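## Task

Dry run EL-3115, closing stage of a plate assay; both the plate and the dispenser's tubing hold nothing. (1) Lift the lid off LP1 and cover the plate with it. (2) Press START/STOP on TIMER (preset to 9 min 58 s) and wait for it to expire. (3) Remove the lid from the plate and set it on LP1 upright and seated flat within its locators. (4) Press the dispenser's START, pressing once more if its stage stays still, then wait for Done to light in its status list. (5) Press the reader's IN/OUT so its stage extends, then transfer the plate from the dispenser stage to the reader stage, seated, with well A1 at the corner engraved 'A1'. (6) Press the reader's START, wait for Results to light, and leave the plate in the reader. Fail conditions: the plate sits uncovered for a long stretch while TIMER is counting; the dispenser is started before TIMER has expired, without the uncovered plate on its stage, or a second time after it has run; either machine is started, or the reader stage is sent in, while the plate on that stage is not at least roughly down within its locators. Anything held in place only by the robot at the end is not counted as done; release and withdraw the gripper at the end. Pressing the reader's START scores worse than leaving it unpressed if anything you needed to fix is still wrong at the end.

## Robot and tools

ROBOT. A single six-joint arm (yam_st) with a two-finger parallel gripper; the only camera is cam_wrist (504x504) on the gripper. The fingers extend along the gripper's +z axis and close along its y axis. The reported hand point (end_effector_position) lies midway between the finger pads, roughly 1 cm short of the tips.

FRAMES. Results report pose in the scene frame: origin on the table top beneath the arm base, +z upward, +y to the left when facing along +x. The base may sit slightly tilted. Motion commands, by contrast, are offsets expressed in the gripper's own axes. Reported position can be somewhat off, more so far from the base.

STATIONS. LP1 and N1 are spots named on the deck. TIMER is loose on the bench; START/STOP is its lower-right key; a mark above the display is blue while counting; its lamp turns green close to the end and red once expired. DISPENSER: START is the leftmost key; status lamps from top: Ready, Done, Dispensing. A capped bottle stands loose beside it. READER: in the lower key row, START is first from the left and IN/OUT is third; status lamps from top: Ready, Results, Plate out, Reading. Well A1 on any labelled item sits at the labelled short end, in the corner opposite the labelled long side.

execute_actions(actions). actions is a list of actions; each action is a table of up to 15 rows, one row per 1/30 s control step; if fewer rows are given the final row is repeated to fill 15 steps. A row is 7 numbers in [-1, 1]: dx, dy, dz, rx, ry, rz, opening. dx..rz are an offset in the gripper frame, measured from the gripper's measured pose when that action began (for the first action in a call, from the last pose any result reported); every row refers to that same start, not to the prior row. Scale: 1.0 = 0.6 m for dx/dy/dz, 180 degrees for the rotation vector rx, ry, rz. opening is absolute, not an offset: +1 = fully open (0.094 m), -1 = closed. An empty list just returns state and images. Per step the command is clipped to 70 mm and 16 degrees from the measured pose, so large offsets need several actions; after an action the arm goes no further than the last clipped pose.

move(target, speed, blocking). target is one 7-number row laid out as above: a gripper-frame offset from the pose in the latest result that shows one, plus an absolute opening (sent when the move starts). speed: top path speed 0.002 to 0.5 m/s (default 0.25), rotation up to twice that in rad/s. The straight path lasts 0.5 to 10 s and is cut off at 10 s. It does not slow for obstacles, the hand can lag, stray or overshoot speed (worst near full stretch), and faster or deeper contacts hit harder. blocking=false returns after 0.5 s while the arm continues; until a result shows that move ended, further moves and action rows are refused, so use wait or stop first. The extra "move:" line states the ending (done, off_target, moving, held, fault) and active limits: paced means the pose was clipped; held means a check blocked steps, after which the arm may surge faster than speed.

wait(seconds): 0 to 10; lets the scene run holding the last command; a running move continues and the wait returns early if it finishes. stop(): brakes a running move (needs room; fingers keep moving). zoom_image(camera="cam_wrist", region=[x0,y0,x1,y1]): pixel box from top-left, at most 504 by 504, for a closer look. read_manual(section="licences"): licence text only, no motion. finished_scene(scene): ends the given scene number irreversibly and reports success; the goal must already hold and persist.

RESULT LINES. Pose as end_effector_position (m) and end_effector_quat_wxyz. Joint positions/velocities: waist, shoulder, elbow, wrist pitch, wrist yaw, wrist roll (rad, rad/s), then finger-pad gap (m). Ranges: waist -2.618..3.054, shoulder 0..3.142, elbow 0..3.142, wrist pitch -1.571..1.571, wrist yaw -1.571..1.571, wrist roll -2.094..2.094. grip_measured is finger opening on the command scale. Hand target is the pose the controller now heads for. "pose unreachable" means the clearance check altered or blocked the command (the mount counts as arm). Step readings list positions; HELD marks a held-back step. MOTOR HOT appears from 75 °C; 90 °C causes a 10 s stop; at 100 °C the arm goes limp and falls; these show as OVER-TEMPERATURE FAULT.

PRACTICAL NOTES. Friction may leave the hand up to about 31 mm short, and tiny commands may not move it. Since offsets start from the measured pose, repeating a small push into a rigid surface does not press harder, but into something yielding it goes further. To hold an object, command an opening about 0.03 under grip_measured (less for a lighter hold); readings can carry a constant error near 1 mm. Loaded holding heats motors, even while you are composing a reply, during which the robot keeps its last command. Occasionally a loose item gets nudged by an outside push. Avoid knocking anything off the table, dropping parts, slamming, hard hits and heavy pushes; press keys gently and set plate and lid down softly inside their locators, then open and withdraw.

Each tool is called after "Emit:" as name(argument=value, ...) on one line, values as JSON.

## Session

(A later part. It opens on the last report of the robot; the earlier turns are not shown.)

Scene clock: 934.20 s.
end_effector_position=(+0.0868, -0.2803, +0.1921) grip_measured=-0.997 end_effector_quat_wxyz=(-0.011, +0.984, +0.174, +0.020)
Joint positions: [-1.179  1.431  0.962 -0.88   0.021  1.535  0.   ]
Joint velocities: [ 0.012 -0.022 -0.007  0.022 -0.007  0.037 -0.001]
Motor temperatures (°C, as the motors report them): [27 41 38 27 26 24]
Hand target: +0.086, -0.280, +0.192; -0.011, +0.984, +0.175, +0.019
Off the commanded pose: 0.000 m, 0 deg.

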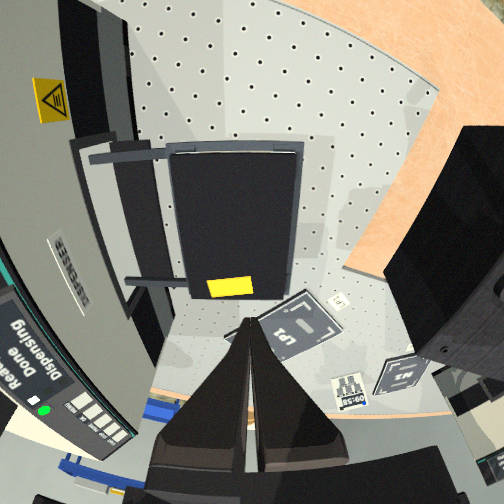

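Emit:
wait(seconds=10)

Emit:
wait(seconds=10)

Emit:
wait(seconds=10)

Emit:
wait(seconds=10)

Emit:
wait(seconds=10)

Emit:
wait(seconds=10)

Emit:
wait(seconds=10)

Emit:
wait(seconds=10)

Emit:
wait(seconds=10)

Emit:
wait(seconds=10)

Emit:
wait(seconds=10)

Emit:
wait(seconds=10)

Emit:
wait(seconds=10)

Emit:
wait(seconds=10)

Emit:
wait(seconds=10)

Emit:
wait(seconds=10)

Emit:
wait(seconds=10)

Emit:
wait(seconds=10)

Emit:
wait(seconds=10)

Emit:
wait(seconds=10)

Emit:
wait(seconds=10)

Emit:
wait(seconds=10)

Emit:
wait(seconds=10)

Emit:
wait(seconds=10)

Emit:
zoom_image(camera="cam_wrist", region=[300, 340, 420, 440])

Scene clock: 960.93 s.
end_effector_position=(+0.0868, -0.2803, +0.1921) grip_measured=-0.997 end_effector_quat_wxyz=(-0.011, +0.984, +0.174, +0.020)
Joint positions: [-1.179  1.431  0.962 -0.88   0.021  1.535  0.   ]
Joint velocities: [-0.002  0.012 -0.017  0.007 -0.066 -0.007 -0.001]
Motor temperatures (°C, as the motors report them): [27 41 38 27 26 24]
Hand target: +0.086, -0.280, +0.192; -0.011, +0.984, +0.175, +0.019
Off the commanded pose: 0.000 m, 0 deg.
wait: 10.00 s; at rest from the start

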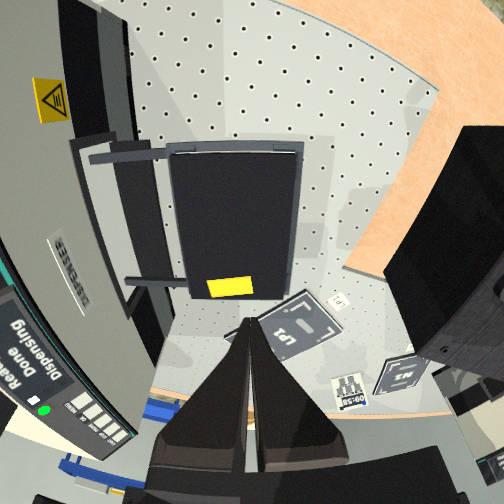

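Scene clock: 970.93 s.
end_effector_position=(+0.0868, -0.2803, +0.1921) grip_measured=-0.997 end_effector_quat_wxyz=(-0.011, +0.984, +0.174, +0.020)
Joint positions: [-1.179  1.431  0.962 -0.88   0.021  1.535  0.   ]
Joint velocities: [-0.032 -0.012 -0.017  0.022 -0.066 -0.022  0.   ]
Motor temperatures (°C, as the motors report them): [27 41 38 27 26 24]
Hand target: +0.086, -0.280, +0.192; -0.011, +0.984, +0.175, +0.019
Off the commanded pose: 0.000 m, 0 deg.
wait: 10.00 s; at rest by 0.17 s

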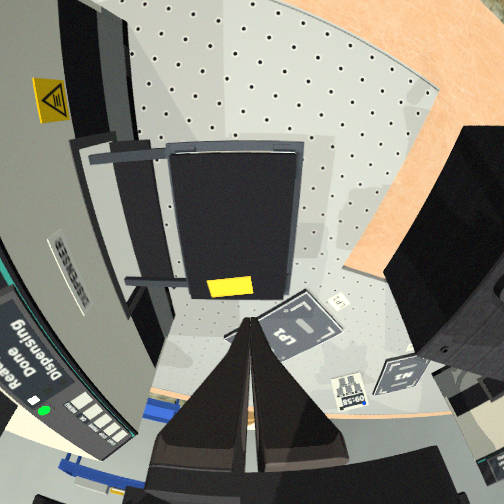

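Scene clock: 980.93 s.
end_effector_position=(+0.0868, -0.2803, +0.1921) grip_measured=-0.997 end_effector_quat_wxyz=(-0.011, +0.984, +0.174, +0.020)
Joint positions: [-1.179  1.431  0.962 -0.88   0.021  1.535  0.   ]
Joint velocities: [-0.012 -0.017 -0.007 -0.037 -0.022 -0.066 -0.002]
Motor temperatures (°C, as the motors report them): [27 41 39 27 26 24]
Hand target: +0.086, -0.280, +0.192; -0.011, +0.984, +0.175, +0.019
Off the commanded pose: 0.000 m, 0 deg.
wait: 10.00 s; at rest by 0.17 s

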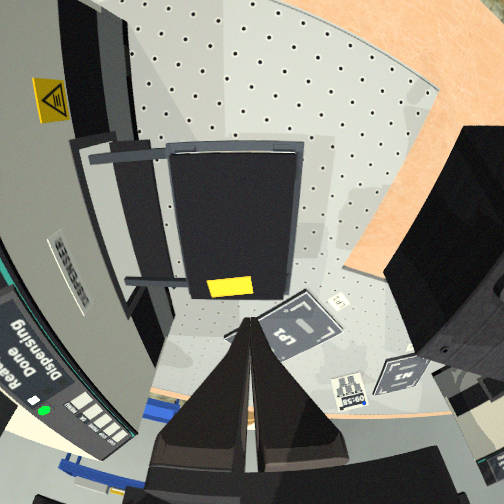

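Scene clock: 990.93 s.
end_effector_position=(+0.0868, -0.2803, +0.1921) grip_measured=-0.997 end_effector_quat_wxyz=(-0.011, +0.984, +0.174, +0.020)
Joint positions: [-1.179  1.431  0.962 -0.88   0.021  1.535  0.   ]
Joint velocities: [ 0.002 -0.007  0.017  0.037 -0.007 -0.037 -0.001]
Motor temperatures (°C, as the motors report them): [27 41 39 27 26 24]
Hand target: +0.086, -0.280, +0.192; -0.011, +0.984, +0.175, +0.019
Off the commanded pose: 0.000 m, 0 deg.
wait: 10.00 s; at rest by 0.17 s

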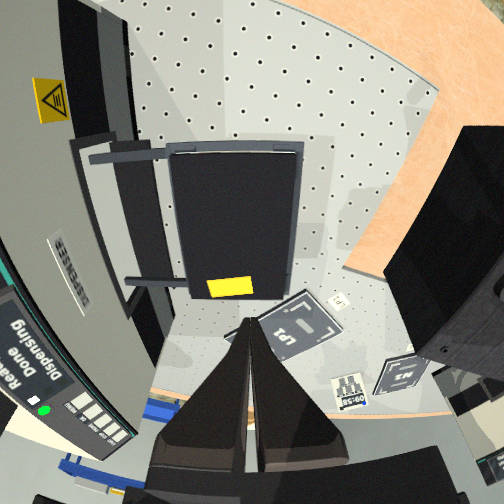

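Scene clock: 1000.93 s.
end_effector_position=(+0.0868, -0.2803, +0.1921) grip_measured=-0.997 end_effector_quat_wxyz=(-0.011, +0.984, +0.174, +0.020)
Joint positions: [-1.179  1.431  0.962 -0.88   0.021  1.535  0.   ]
Joint velocities: [ 0.002  0.002  0.022  0.022  0.022 -0.022  0.001]
Motor temperatures (°C, as the motors report them): [27 41 39 27 26 24]
Hand target: +0.086, -0.280, +0.192; -0.011, +0.984, +0.175, +0.019
Off the commanded pose: 0.000 m, 0 deg.
wait: 10.00 s; at rest by 0.17 s

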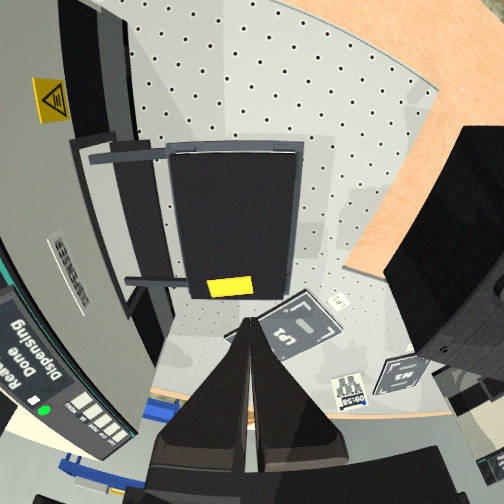

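Scene clock: 1010.93 s.
end_effector_position=(+0.0868, -0.2803, +0.1921) grip_measured=-0.997 end_effector_quat_wxyz=(-0.011, +0.984, +0.174, +0.020)
Joint positions: [-1.179  1.431  0.962 -0.88   0.021  1.535  0.   ]
Joint velocities: [-0.002  0.012  0.027  0.022 -0.037  0.007  0.001]
Motor temperatures (°C, as the motors report them): [27 41 39 27 26 24]
Hand target: +0.086, -0.280, +0.192; -0.011, +0.984, +0.175, +0.019
Off the commanded pose: 0.000 m, 0 deg.
wait: 10.00 s; at rest by 0.17 s

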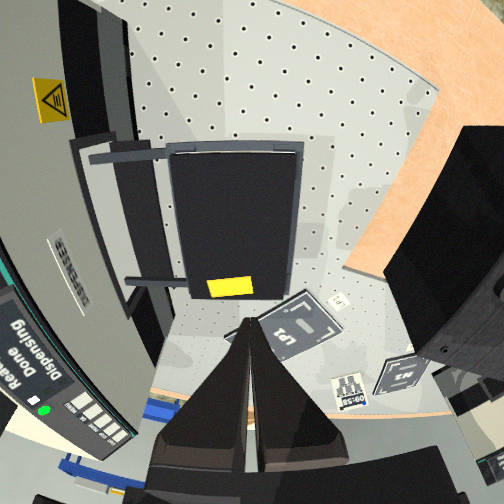

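Scene clock: 1020.93 s.
end_effector_position=(+0.0868, -0.2803, +0.1921) grip_measured=-0.997 end_effector_quat_wxyz=(-0.011, +0.984, +0.174, +0.020)
Joint positions: [-1.179  1.431  0.962 -0.88   0.021  1.535  0.   ]
Joint velocities: [ 0.017 -0.002  0.012 -0.007 -0.051  0.037  0.001]
Motor temperatures (°C, as the motors report them): [27 41 39 27 26 24]
Hand target: +0.086, -0.280, +0.192; -0.011, +0.984, +0.175, +0.019
Off the commanded pose: 0.000 m, 0 deg.
wait: 10.00 s; at rest by 0.17 s

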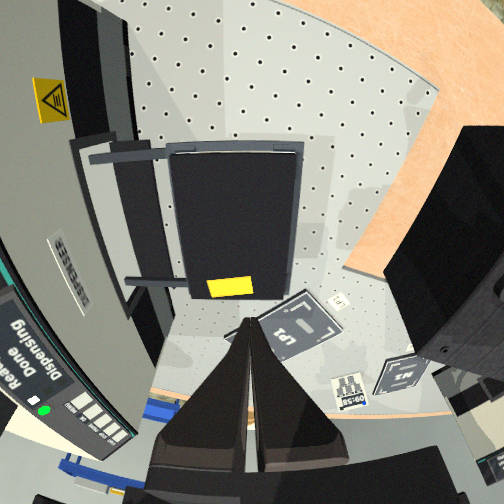

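Scene clock: 1030.93 s.
end_effector_position=(+0.0868, -0.2803, +0.1921) grip_measured=-0.997 end_effector_quat_wxyz=(-0.011, +0.984, +0.174, +0.020)
Joint positions: [-1.179  1.431  0.962 -0.88   0.021  1.535  0.   ]
Joint velocities: [-0.017  0.022 -0.012 -0.022 -0.022  0.066 -0.   ]
Motor temperatures (°C, as the motors report them): [27 41 39 27 26 24]
Hand target: +0.086, -0.280, +0.192; -0.011, +0.984, +0.175, +0.019
Off the commanded pose: 0.000 m, 0 deg.
wait: 10.00 s; at rest by 0.17 s

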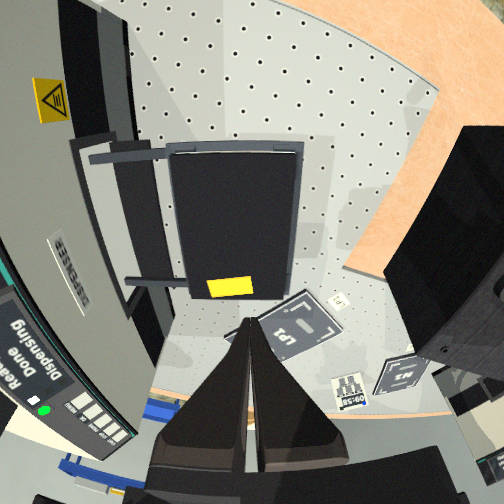

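Scene clock: 1040.93 s.
end_effector_position=(+0.0868, -0.2803, +0.1921) grip_measured=-0.997 end_effector_quat_wxyz=(-0.011, +0.984, +0.174, +0.020)
Joint positions: [-1.179  1.431  0.962 -0.88   0.021  1.535  0.   ]
Joint velocities: [-0.002 -0.022  0.007 -0.051 -0.051 -0.037  0.   ]
Motor temperatures (°C, as the motors report them): [27 41 39 27 26 24]
Hand target: +0.086, -0.280, +0.192; -0.011, +0.984, +0.175, +0.019
Off the commanded pose: 0.000 m, 0 deg.
wait: 10.00 s; at rest by 0.17 s

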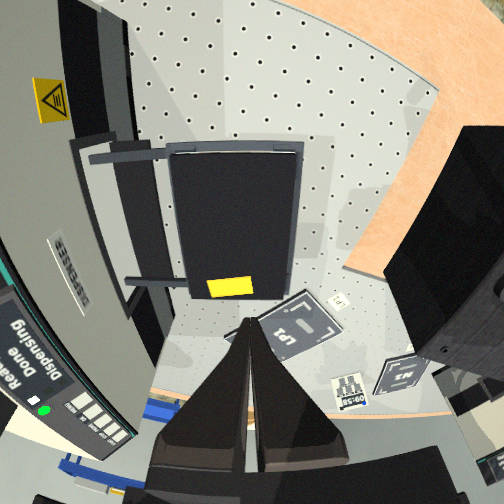

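Scene clock: 1050.93 s.
end_effector_position=(+0.0868, -0.2803, +0.1921) grip_measured=-0.997 end_effector_quat_wxyz=(-0.011, +0.984, +0.174, +0.020)
Joint positions: [-1.179  1.431  0.962 -0.88   0.021  1.535  0.   ]
Joint velocities: [ 0.002  0.002  0.002 -0.007 -0.022 -0.095  0.   ]
Motor temperatures (°C, as the motors report them): [27 41 39 27 26 24]
Hand target: +0.086, -0.280, +0.192; -0.011, +0.984, +0.175, +0.019
Off the commanded pose: 0.000 m, 0 deg.
wait: 10.00 s; at rest by 0.17 s

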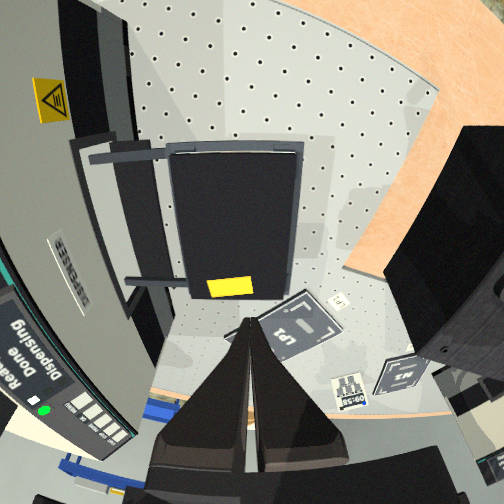

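Scene clock: 1060.93 s.
end_effector_position=(+0.0868, -0.2803, +0.1921) grip_measured=-0.997 end_effector_quat_wxyz=(-0.011, +0.984, +0.174, +0.020)
Joint positions: [-1.179  1.431  0.962 -0.88   0.021  1.535  0.   ]
Joint velocities: [-0.002  0.002  0.002  0.007 -0.051  0.051 -0.001]
Motor temperatures (°C, as the motors report them): [27 41 39 27 26 24]
Hand target: +0.086, -0.280, +0.192; -0.011, +0.984, +0.175, +0.019
Off the commanded pose: 0.000 m, 0 deg.
wait: 10.00 s; at rest by 0.17 s

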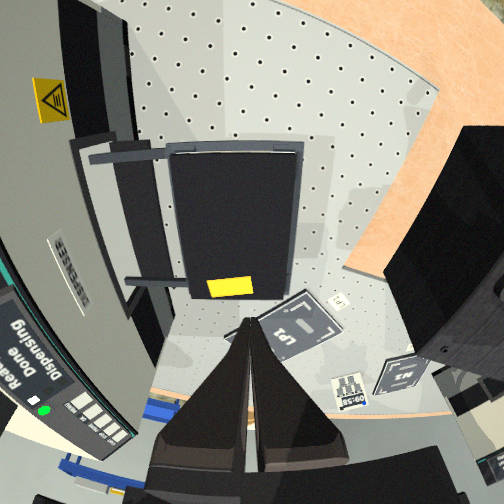

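Scene clock: 1070.93 s.
end_effector_position=(+0.0868, -0.2803, +0.1921) grip_measured=-0.997 end_effector_quat_wxyz=(-0.011, +0.984, +0.174, +0.020)
Joint positions: [-1.179  1.431  0.962 -0.88   0.021  1.535  0.   ]
Joint velocities: [ 0.007 -0.012  0.007 -0.051 -0.051  0.022  0.   ]
Motor temperatures (°C, as the motors report them): [27 41 39 27 26 24]
Hand target: +0.086, -0.280, +0.192; -0.011, +0.984, +0.175, +0.019
Off the commanded pose: 0.000 m, 0 deg.
wait: 10.00 s; at rest by 0.17 s

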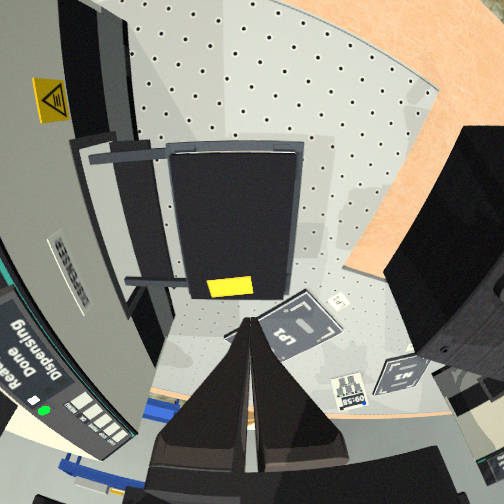

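Scene clock: 1080.93 s.
end_effector_position=(+0.0868, -0.2803, +0.1921) grip_measured=-0.997 end_effector_quat_wxyz=(-0.011, +0.984, +0.174, +0.020)
Joint positions: [-1.179  1.431  0.962 -0.88   0.021  1.535  0.   ]
Joint velocities: [-0.007  0.002 -0.007 -0.007  0.022 -0.051  0.001]
Motor temperatures (°C, as the motors report them): [27 41 39 27 26 24]
Hand target: +0.086, -0.280, +0.192; -0.011, +0.984, +0.175, +0.019
Off the commanded pose: 0.000 m, 0 deg.
wait: 10.00 s; at rest by 0.17 s

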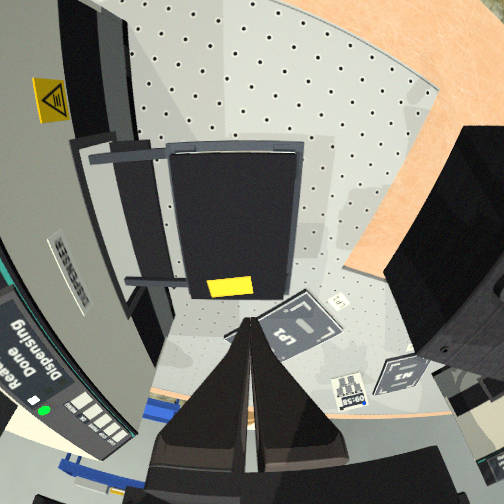

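Scene clock: 1090.93 s.
end_effector_position=(+0.0868, -0.2803, +0.1921) grip_measured=-0.997 end_effector_quat_wxyz=(-0.011, +0.984, +0.174, +0.020)
Joint positions: [-1.179  1.431  0.962 -0.88   0.021  1.535  0.   ]
Joint velocities: [ 0.007  0.007  0.007  0.066  0.022 -0.051 -0.   ]
Motor temperatures (°C, as the motors report them): [27 41 39 27 26 24]
Hand target: +0.086, -0.280, +0.192; -0.011, +0.984, +0.175, +0.019
Off the commanded pose: 0.000 m, 0 deg.
wait: 10.00 s; at rest by 0.17 s

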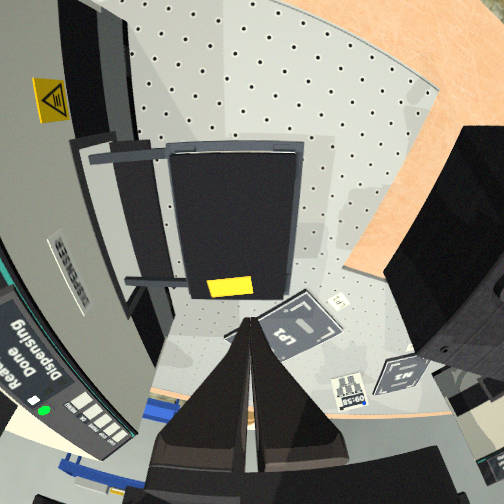

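Scene clock: 1100.93 s.
end_effector_position=(+0.0868, -0.2803, +0.1921) grip_measured=-0.997 end_effector_quat_wxyz=(-0.011, +0.984, +0.174, +0.020)
Joint positions: [-1.179  1.431  0.962 -0.88   0.021  1.535  0.   ]
Joint velocities: [-0.002 -0.032  0.007 -0.007 -0.007 -0.022  0.   ]
Motor temperatures (°C, as the motors report them): [27 41 39 27 26 24]
Hand target: +0.086, -0.280, +0.192; -0.011, +0.984, +0.175, +0.019
Off the commanded pose: 0.000 m, 0 deg.
wait: 10.00 s; at rest by 0.17 s

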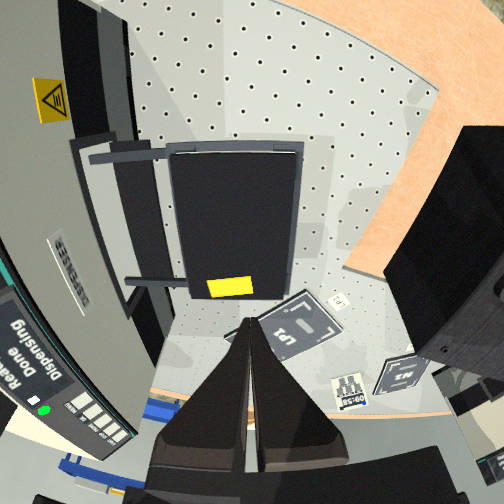

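Scene clock: 1110.93 s.
end_effector_position=(+0.0868, -0.2803, +0.1921) grip_measured=-0.997 end_effector_quat_wxyz=(-0.011, +0.984, +0.174, +0.020)
Joint positions: [-1.179  1.431  0.962 -0.88   0.021  1.535  0.   ]
Joint velocities: [-0.007  0.002  0.002  0.051 -0.007 -0.051 -0.   ]
Motor temperatures (°C, as the motors report them): [27 41 39 27 26 24]
Hand target: +0.086, -0.280, +0.192; -0.011, +0.984, +0.175, +0.019
Off the commanded pose: 0.000 m, 0 deg.
wait: 10.00 s; at rest by 0.17 s

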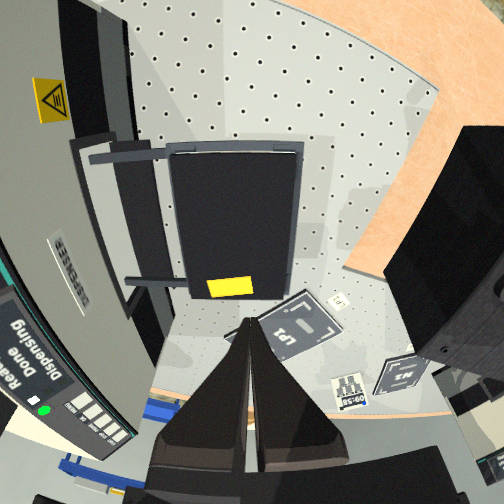

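Scene clock: 1120.93 s.
end_effector_position=(+0.0868, -0.2803, +0.1921) grip_measured=-0.997 end_effector_quat_wxyz=(-0.011, +0.984, +0.174, +0.020)
Joint positions: [-1.179  1.431  0.962 -0.88   0.021  1.535  0.   ]
Joint velocities: [-0.002  0.022 -0.002  0.081 -0.037  0.051  0.   ]
Motor temperatures (°C, as the motors report them): [27 41 39 27 26 24]
Hand target: +0.086, -0.280, +0.192; -0.011, +0.984, +0.175, +0.019
Off the commanded pose: 0.000 m, 0 deg.
wait: 10.00 s; at rest by 0.17 s

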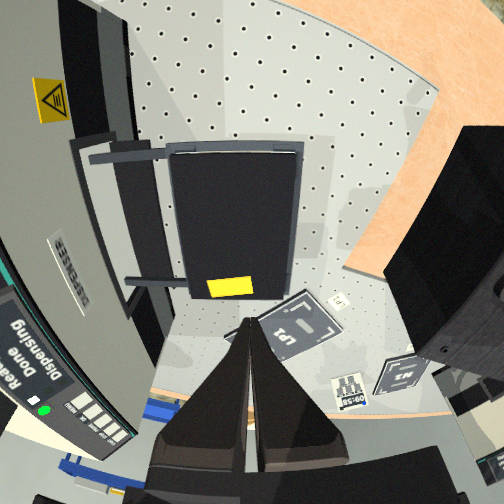

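Scene clock: 1130.93 s.
end_effector_position=(+0.0868, -0.2803, +0.1921) grip_measured=-0.997 end_effector_quat_wxyz=(-0.011, +0.984, +0.174, +0.020)
Joint positions: [-1.179  1.431  0.962 -0.88   0.021  1.535  0.   ]
Joint velocities: [-0.027 -0.017 -0.012 -0.066 -0.051  0.022  0.   ]
Motor temperatures (°C, as the motors report them): [27 41 39 27 26 24]
Hand target: +0.086, -0.280, +0.192; -0.011, +0.984, +0.175, +0.019
Off the commanded pose: 0.000 m, 0 deg.
wait: 10.00 s; at rest by 0.17 s

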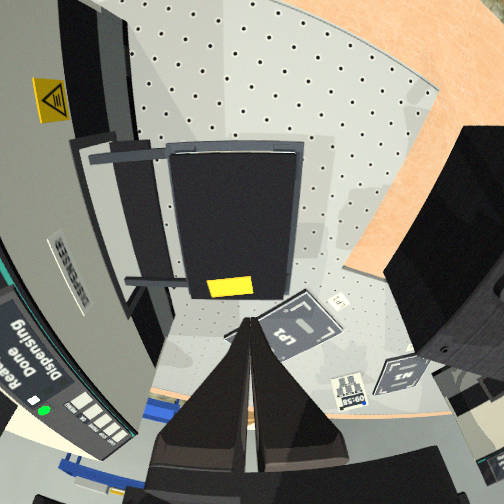

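Scene clock: 1140.93 s.
end_effector_position=(+0.0868, -0.2803, +0.1921) grip_measured=-0.997 end_effector_quat_wxyz=(-0.011, +0.984, +0.174, +0.020)
Joint positions: [-1.179  1.431  0.962 -0.88   0.021  1.535  0.   ]
Joint velocities: [-0.007  0.012 -0.012  0.066 -0.095  0.007 -0.001]
Motor temperatures (°C, as the motors report them): [27 41 39 27 26 24]
Hand target: +0.086, -0.280, +0.192; -0.011, +0.984, +0.175, +0.019
Off the commanded pose: 0.000 m, 0 deg.
wait: 10.00 s; at rest by 0.17 s

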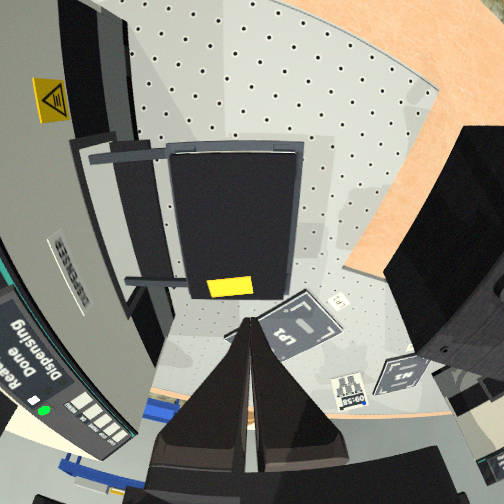

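Scene clock: 1150.93 s.
end_effector_position=(+0.0868, -0.2803, +0.1921) grip_measured=-0.997 end_effector_quat_wxyz=(-0.011, +0.984, +0.174, +0.020)
Joint positions: [-1.179  1.431  0.962 -0.88   0.021  1.535  0.   ]
Joint velocities: [-0.002  0.007  0.002  0.066 -0.007 -0.022 -0.   ]
Motor temperatures (°C, as the motors report them): [27 41 39 27 26 24]
Hand target: +0.086, -0.280, +0.192; -0.011, +0.984, +0.175, +0.019
Off the commanded pose: 0.000 m, 0 deg.
wait: 10.00 s; at rest by 0.17 s

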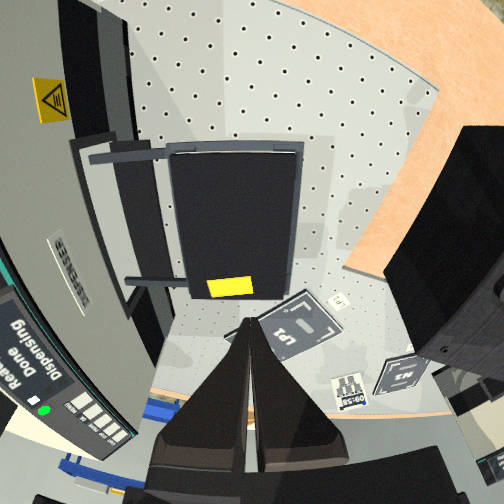

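Scene clock: 1160.93 s.
end_effector_position=(+0.0868, -0.2803, +0.1921) grip_measured=-0.997 end_effector_quat_wxyz=(-0.011, +0.984, +0.174, +0.020)
Joint positions: [-1.179  1.431  0.962 -0.88   0.021  1.535  0.   ]
Joint velocities: [ 0.012  0.002 -0.002  0.022 -0.022  0.051 -0.   ]
Motor temperatures (°C, as the motors report them): [27 41 39 27 26 24]
Hand target: +0.086, -0.280, +0.192; -0.011, +0.984, +0.175, +0.019
Off the commanded pose: 0.000 m, 0 deg.
wait: 10.00 s; at rest by 0.17 s

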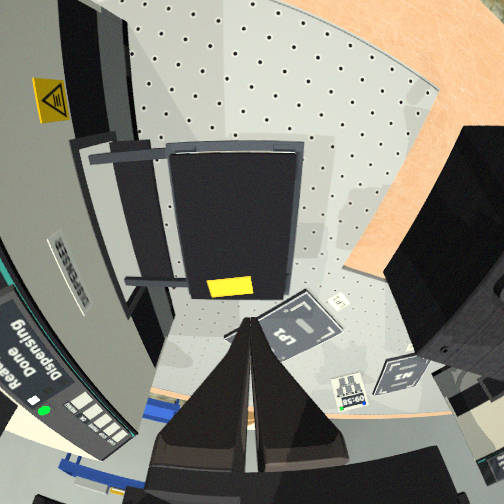

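Scene clock: 1170.93 s.
end_effector_position=(+0.0868, -0.2803, +0.1921) grip_measured=-0.997 end_effector_quat_wxyz=(-0.011, +0.984, +0.174, +0.020)
Joint positions: [-1.179  1.431  0.962 -0.88   0.021  1.535  0.   ]
Joint velocities: [-0.022 -0.017 -0.007 -0.007 -0.037  0.007  0.001]
Motor temperatures (°C, as the motors report them): [27 41 39 27 26 24]
Hand target: +0.086, -0.280, +0.192; -0.011, +0.984, +0.175, +0.019
Off the commanded pose: 0.000 m, 0 deg.
wait: 10.00 s; at rest by 0.17 s

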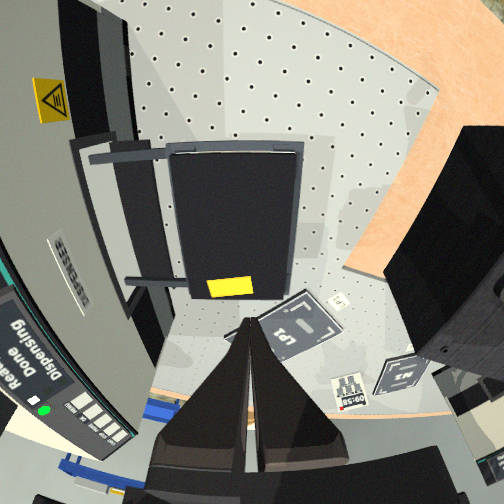

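Scene clock: 1180.93 s.
end_effector_position=(+0.0868, -0.2803, +0.1921) grip_measured=-0.997 end_effector_quat_wxyz=(-0.011, +0.984, +0.174, +0.020)
Joint positions: [-1.179  1.431  0.962 -0.88   0.021  1.535  0.   ]
Joint velocities: [ 0.002  0.007 -0.002 -0.022 -0.037  0.037 -0.   ]
Motor temperatures (°C, as the motors report them): [27 41 39 27 26 24]
Hand target: +0.086, -0.280, +0.192; -0.011, +0.984, +0.175, +0.019
Off the commanded pose: 0.000 m, 0 deg.
wait: 10.00 s; at rest by 0.17 s

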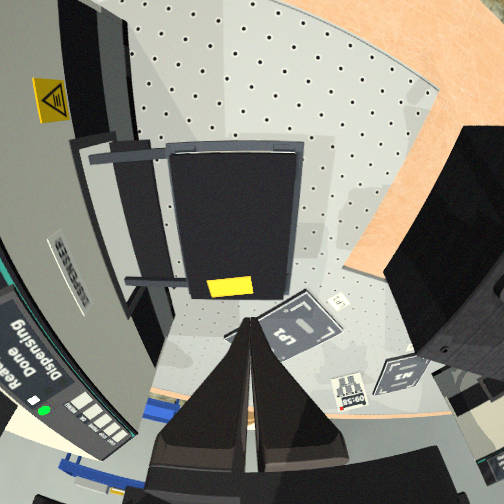

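Scene clock: 1190.93 s.
end_effector_position=(+0.0868, -0.2803, +0.1921) grip_measured=-0.997 end_effector_quat_wxyz=(-0.011, +0.984, +0.174, +0.020)
Joint positions: [-1.179  1.431  0.962 -0.88   0.021  1.535  0.   ]
Joint velocities: [ 0.012  0.037  0.002 -0.007 -0.081 -0.066  0.   ]
Motor temperatures (°C, as the motors report them): [27 41 40 27 26 24]
Hand target: +0.086, -0.280, +0.192; -0.011, +0.984, +0.175, +0.019
Off the commanded pose: 0.000 m, 0 deg.
wait: 10.00 s; at rest by 0.17 s

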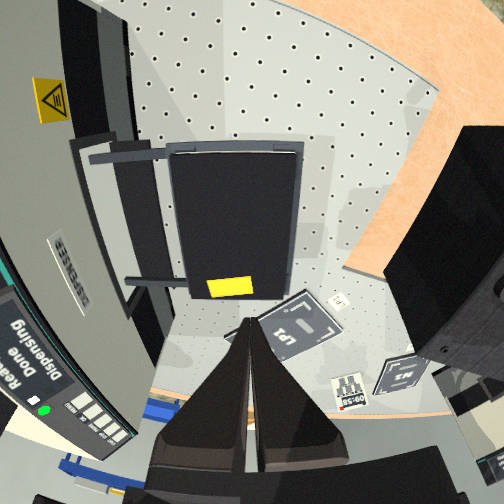

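Region (300, 340, 420, 440) of cam_wrist's 504x504 image, scaled by 4.200, with more detail than that image has.

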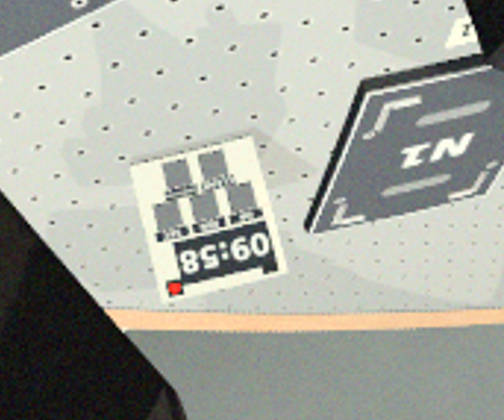

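Emit:
move(target=[-0.032,0.009,0.105,-0.003,-0.0137,0.004,1], speed=0.1)

Scene clock: 1198.60 s.
end_effector_position=(+0.0784, -0.2965, +0.1378) grip_measured=+0.998 end_effector_quat_wxyz=(+0.009, +0.986, +0.169, +0.007)
Joint positions: [-1.22   1.567  0.872 -0.616  0.043  1.506  0.094]
Joint velocities: [-0.007  0.007 -0.007  0.007 -0.037 -0.007 -0.001]
Motor temperatures (°C, as the motors report them): [27 41 39 27 26 24]
Hand target: +0.073, -0.291, +0.129; -0.003, +0.986, +0.168, +0.001
Off the commanded pose: 0.013 m, 2 deg.
move: off_target

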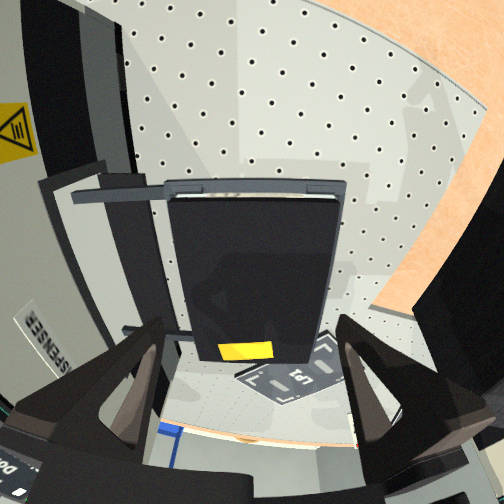

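Emit:
move(target=[-0.004,-0.013,0.061,0.012,-0.004,0,1], speed=0.04)

Scene clock: 1202.73 s.
end_effector_position=(+0.0794, -0.2983, +0.1106) grip_measured=+0.998 end_effector_quat_wxyz=(+0.004, +0.986, +0.169, +0.003)
Joint positions: [-1.22   1.66   0.854 -0.515  0.049  1.505  0.094]
Joint velocities: [ 0.017  0.002  0.002  0.037 -0.022 -0.095 -0.   ]
Motor temperatures (°C, as the motors report them): [27 41 39 27 26 24]
Hand target: +0.074, -0.291, +0.102; -0.009, +0.986, +0.168, -0.002
Off the commanded pose: 0.013 m, 2 deg.
move: off_target

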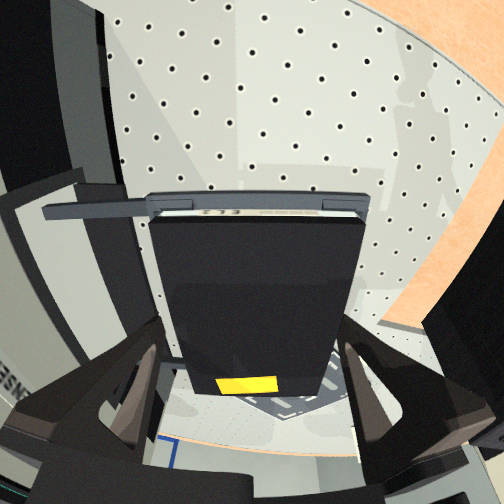

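Emit:
move(target=[0,-0.007,0,0.0055,0,0,1], speed=0.02)

Emit:
move(target=[0,0,0,0,0,0,0.72], speed=0.02)

Emit:
move(target=[0,0,-0.1,0,0,0,0.72], speed=0.04)

Scene clock: 1208.43 s.
end_effector_position=(+0.0790, -0.2972, +0.1106) grip_measured=+0.998 end_effector_quat_wxyz=(+0.002, +0.986, +0.169, +0.003)
Joint positions: [-1.22   1.66   0.854 -0.52   0.049  1.505  0.094]
Joint velocities: [ 0.007  0.002  0.002 -0.037 -0.007  0.066 -0.   ]
Motor temperatures (°C, as the motors report them): [27 41 39 27 26 24]
Hand target: +0.078, -0.294, +0.111; -0.005, +0.986, +0.169, +0.002
Off the commanded pose: 0.003 m, 1 deg.
move: done

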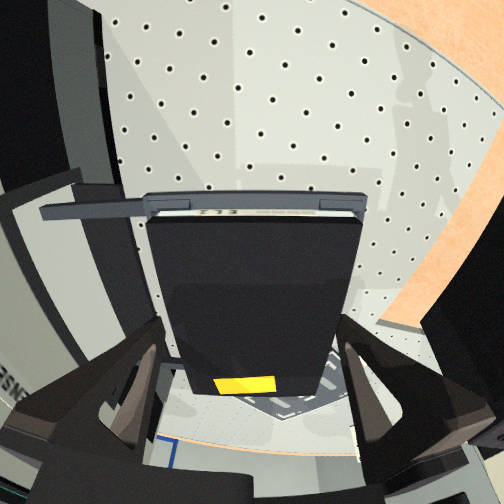

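Scene clock: 1208.93 s.
end_effector_position=(+0.0788, -0.2965, +0.1106) grip_measured=+0.767 end_effector_quat_wxyz=(+0.000, +0.986, +0.169, +0.002)
Joint positions: [-1.22   1.66   0.854 -0.523  0.049  1.505  0.083]
Joint velocities: [-0.022 -0.007 -0.017  0.095 -0.022  0.081  0.   ]
Motor temperatures (°C, as the motors report them): [27 41 39 27 26 24]
Hand target: +0.079, -0.297, +0.111; +0.001, +0.986, +0.169, +0.003
Off the commanded pose: 0.001 m, 0 deg.
move: done

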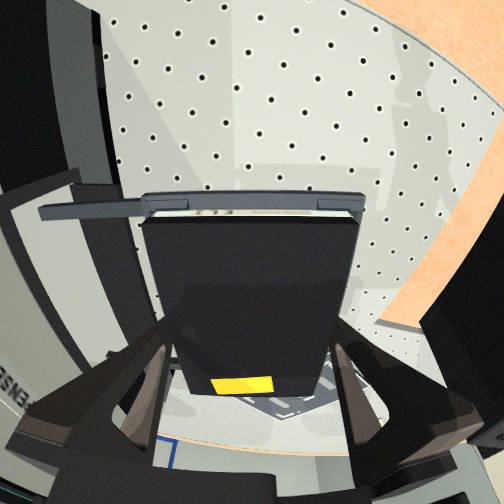

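Scene clock: 1210.90 s.
end_effector_position=(+0.0740, -0.2892, +0.1598) grip_measured=+0.767 end_effector_quat_wxyz=(-0.015, +0.986, +0.167, +0.001)
Joint positions: [-1.22   1.524  0.925 -0.761  0.049  1.511  0.083]
Joint velocities: [-0.007  0.017 -0.012 -0.051 -0.022  0.037 -0.001]
Motor temperatures (°C, as the motors report them): [27 41 39 27 26 24]
Hand target: +0.079, -0.295, +0.170; -0.000, +0.986, +0.169, +0.002
Off the commanded pose: 0.014 m, 2 deg.
move: off_target

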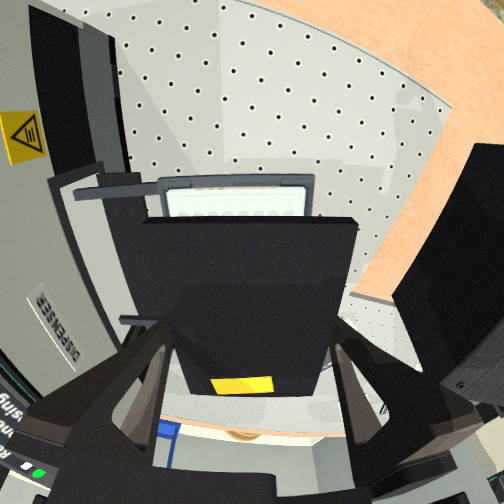

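Emit:
move(target=[0.383,-0.103,0,0,0,-0.1,0.72], speed=0.15)

Emit:
move(target=[0,0,0.1,0,0,-0.625,0.72], speed=0.3)

Scene clock: 1220.50 s.
end_effector_position=(+0.2607, -0.1574, +0.1576) grip_measured=+0.767 end_effector_quat_wxyz=(-0.015, +0.946, +0.323, -0.006)
Joint positions: [-0.362  1.716  0.996 -0.763  0.204  2.045  0.083]
Joint velocities: [ 0.007 -0.002  0.012  0.037  0.037 -0.081 -0.001]
Motor temperatures (°C, as the motors report them): [27 42 39 27 26 24]
Hand target: +0.264, -0.158, +0.157; -0.016, +0.947, +0.322, -0.012
Off the commanded pose: 0.012 m, 1 deg.
move: off_target

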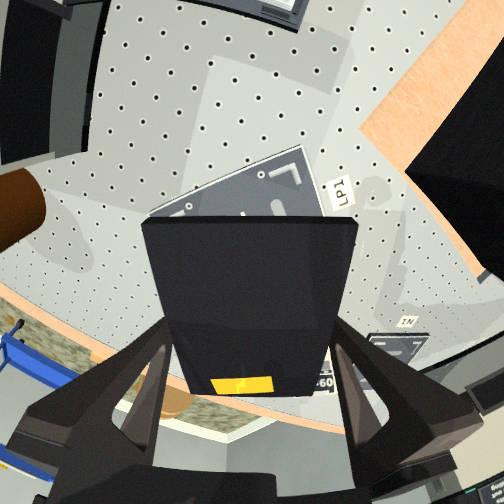

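Scene clock: 1224.37 s.
end_effector_position=(+0.2691, -0.1609, +0.1084) grip_measured=+0.767 end_effector_quat_wxyz=(+0.002, +0.260, +0.966, +0.004)
Joint positions: [-0.394  1.844  0.931 -0.531  0.205  0.049  0.083]
Joint velocities: [ 0.012  0.017 -0.012 -0.095 -0.037 -0.095  0.   ]
Motor temperatures (°C, as the motors report them): [27 42 39 27 26 24]
Hand target: +0.260, -0.157, +0.099; -0.013, +0.257, +0.966, +0.010
Off the commanded pose: 0.015 m, 2 deg.
move: off_target

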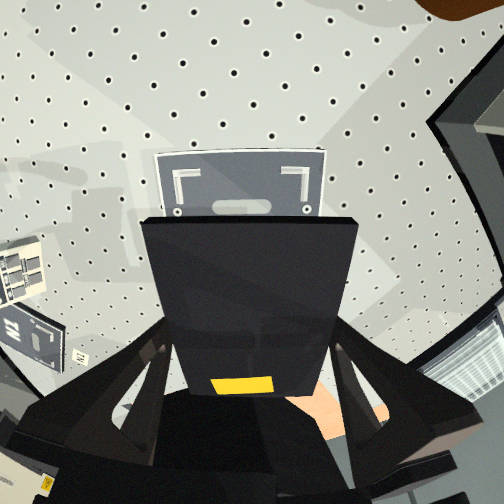

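Emit:
move(target=[0.017,0.016,0.112,0,0.009,0,0.72], speed=0.06)

Scene clock: 1229.37 s.
end_effector_position=(+0.2764, -0.1506, +0.0506) grip_measured=+0.767 end_effector_quat_wxyz=(+0.002, +0.259, +0.966, +0.004)
Joint positions: [-0.394  2.042  0.908 -0.311  0.205  0.046  0.083]
Joint velocities: [-0.002 -0.002  0.002 -0.022  0.022  0.066 -0.001]
Motor temperatures (°C, as the motors report them): [27 42 39 27 26 24]
Hand target: +0.266, -0.148, +0.042; -0.012, +0.261, +0.965, +0.008
Off the commanded pose: 0.015 m, 2 deg.
move: off_target

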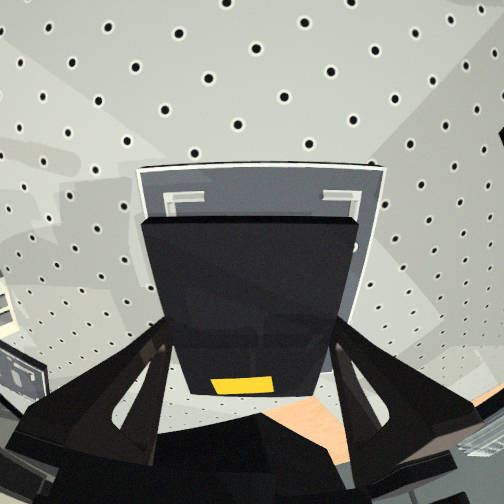

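Emit:
move(target=[0.004,-0.025,0,0,0.003,0,0.72], speed=0.03)

Scene clock: 1232.80 s.
end_effector_position=(+0.2701, -0.1605, +0.0483) grip_measured=+0.767 end_effector_quat_wxyz=(-0.002, +0.259, +0.966, +0.003)
Joint positions: [-0.431  2.042  0.908 -0.309  0.204  0.012  0.083]
Joint velocities: [ 0.007 -0.007 -0.022 -0.081  0.007 -0.022 -0.   ]
Motor temperatures (°C, as the motors report them): [27 42 38 27 26 24]
Hand target: +0.267, -0.162, +0.051; -0.002, +0.259, +0.966, +0.006
Off the commanded pose: 0.004 m, 0 deg.
move: done

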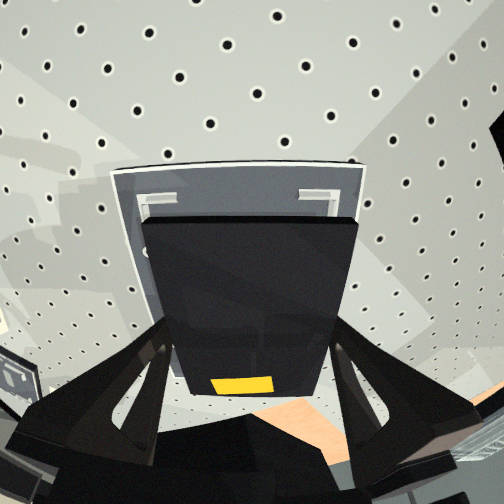

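Emit:
move(target=[0.02,0.007,0.032,0,0.009,0,0.72], speed=0.03)

Scene clock: 1236.23 s.
end_effector_position=(+0.2705, -0.1581, +0.0375) grip_measured=+0.767 end_effector_quat_wxyz=(-0.003, +0.258, +0.966, +0.003)
Joint positions: [-0.431  2.081  0.908 -0.273  0.204  0.01   0.083]
Joint velocities: [-0.007  0.007 -0.007  0.022 -0.066 -0.051  0.   ]
Motor temperatures (°C, as the motors report them): [27 43 38 27 26 24]
Hand target: +0.262, -0.151, +0.030; -0.016, +0.260, +0.966, +0.006
Off the commanded pose: 0.014 m, 1 deg.
move: off_target

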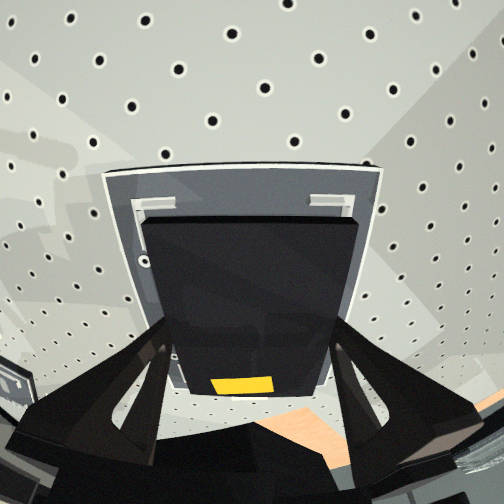

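Emit:
move(target=[0,0.005,0,-0.0055,0,0,0.72], speed=0.02)

Emit:
move(target=[0.019,0.005,0.026,0,0.009,0,0.72], speed=0.02)

Scene clock: 1241.13 s.
end_effector_position=(+0.2719, -0.1571, +0.0375) grip_measured=+0.767 end_effector_quat_wxyz=(-0.001, +0.259, +0.966, +0.007)
Joint positions: [-0.431  2.081  0.908 -0.27   0.195  0.01   0.083]
Joint velocities: [-0.017 -0.002  0.007 -0.037 -0.037  0.081 -0.001]
Motor temperatures (°C, as the motors report them): [27 43 38 27 26 24]
Hand target: +0.272, -0.155, +0.038; -0.001, +0.258, +0.966, +0.012
Off the commanded pose: 0.002 m, 0 deg.
move: done

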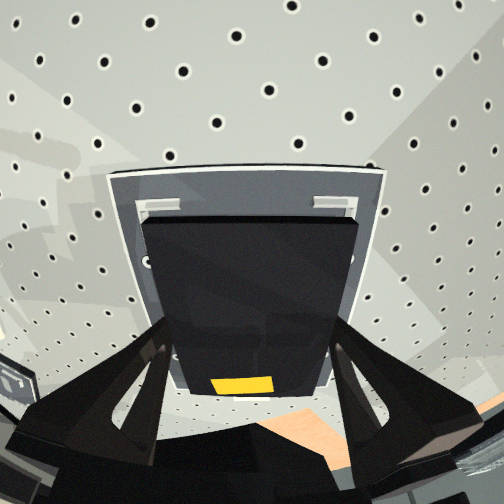

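Scene clock: 1242.33 s.
end_effector_position=(+0.2721, -0.1560, +0.0325) grip_measured=+0.767 end_effector_quat_wxyz=(-0.001, +0.259, +0.966, +0.007)
Joint positions: [-0.431  2.099  0.908 -0.252  0.195  0.01   0.083]
Joint velocities: [ 0.007  0.012 -0.007  0.037  0.007  0.051  0.   ]
Motor temperatures (°C, as the motors report them): [27 43 38 27 26 24]
Hand target: +0.263, -0.149, +0.023; -0.014, +0.259, +0.966, +0.011
Off the commanded pose: 0.015 m, 2 deg.
move: off_target

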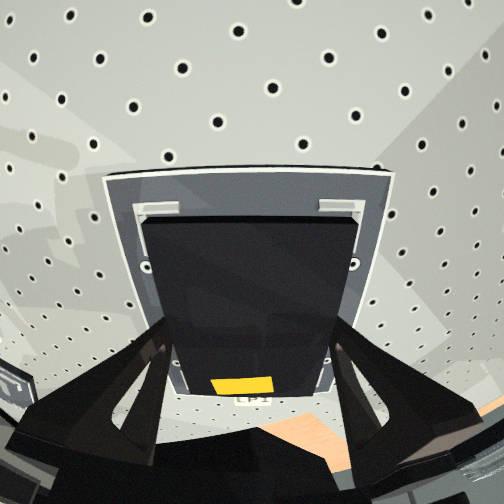

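Emit:
zoom_image(camera="cam_wrist", region=[100, 160, 400, 420])

Region (100, 160, 400, 420) of cam_wrist's 504x504 image, scaled by 1.680, with more detail than that image has; it fills the top 437 rows of this view, and the rest is white.

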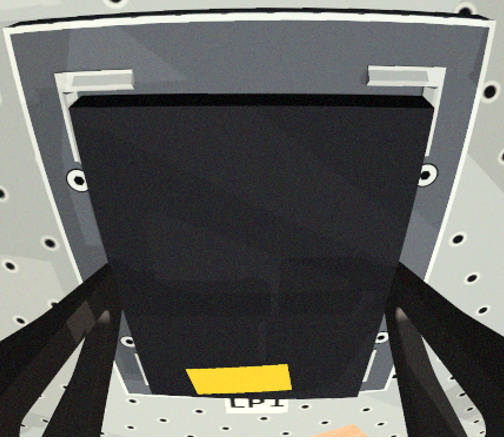

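Emit:
move(target=[0.016,0.003,0.022,0,0.007,-0.004,0.72], speed=0.02)

Emit:
zoom_image(camera="cam_wrist", region=[100, 160, 400, 420])

Scene clock: 1249.73 s.
end_effector_position=(+0.2722, -0.1561, +0.0325) grip_measured=+0.767 end_effector_quat_wxyz=(-0.001, +0.258, +0.966, +0.007)
Joint positions: [-0.431  2.099  0.908 -0.251  0.195  0.01   0.083]
Joint velocities: [-0.017 -0.002  0.022  0.022 -0.007 -0.037 -0.002]
Motor temperatures (°C, as the motors report them): [27 43 37 27 26 24]
Hand target: +0.264, -0.150, +0.020; -0.012, +0.253, +0.967, +0.010
Off the commanded pose: 0.016 m, 1 deg.
move: off_target

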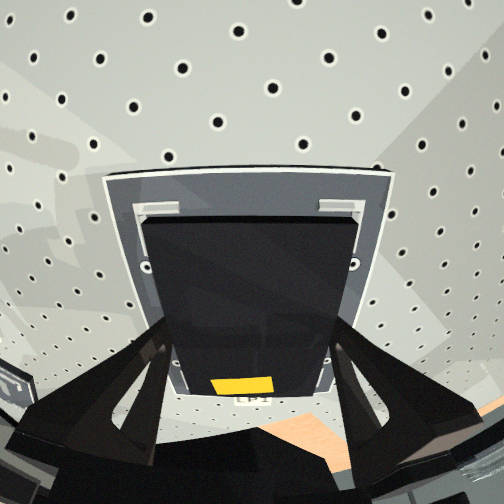

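Region (100, 160, 400, 420) of cam_wrist's 504x504 image, scaled by 1.680, with more detail than that image has; it fills the top 437 rows of this view, and the rest is white.

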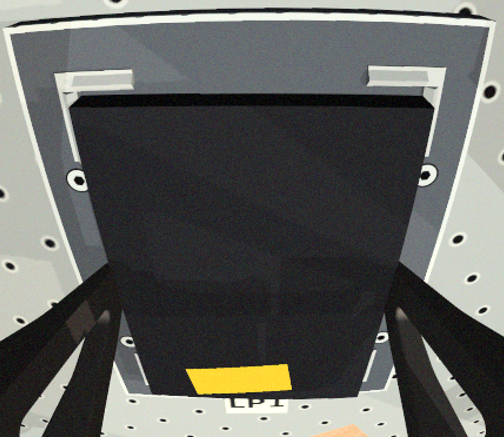

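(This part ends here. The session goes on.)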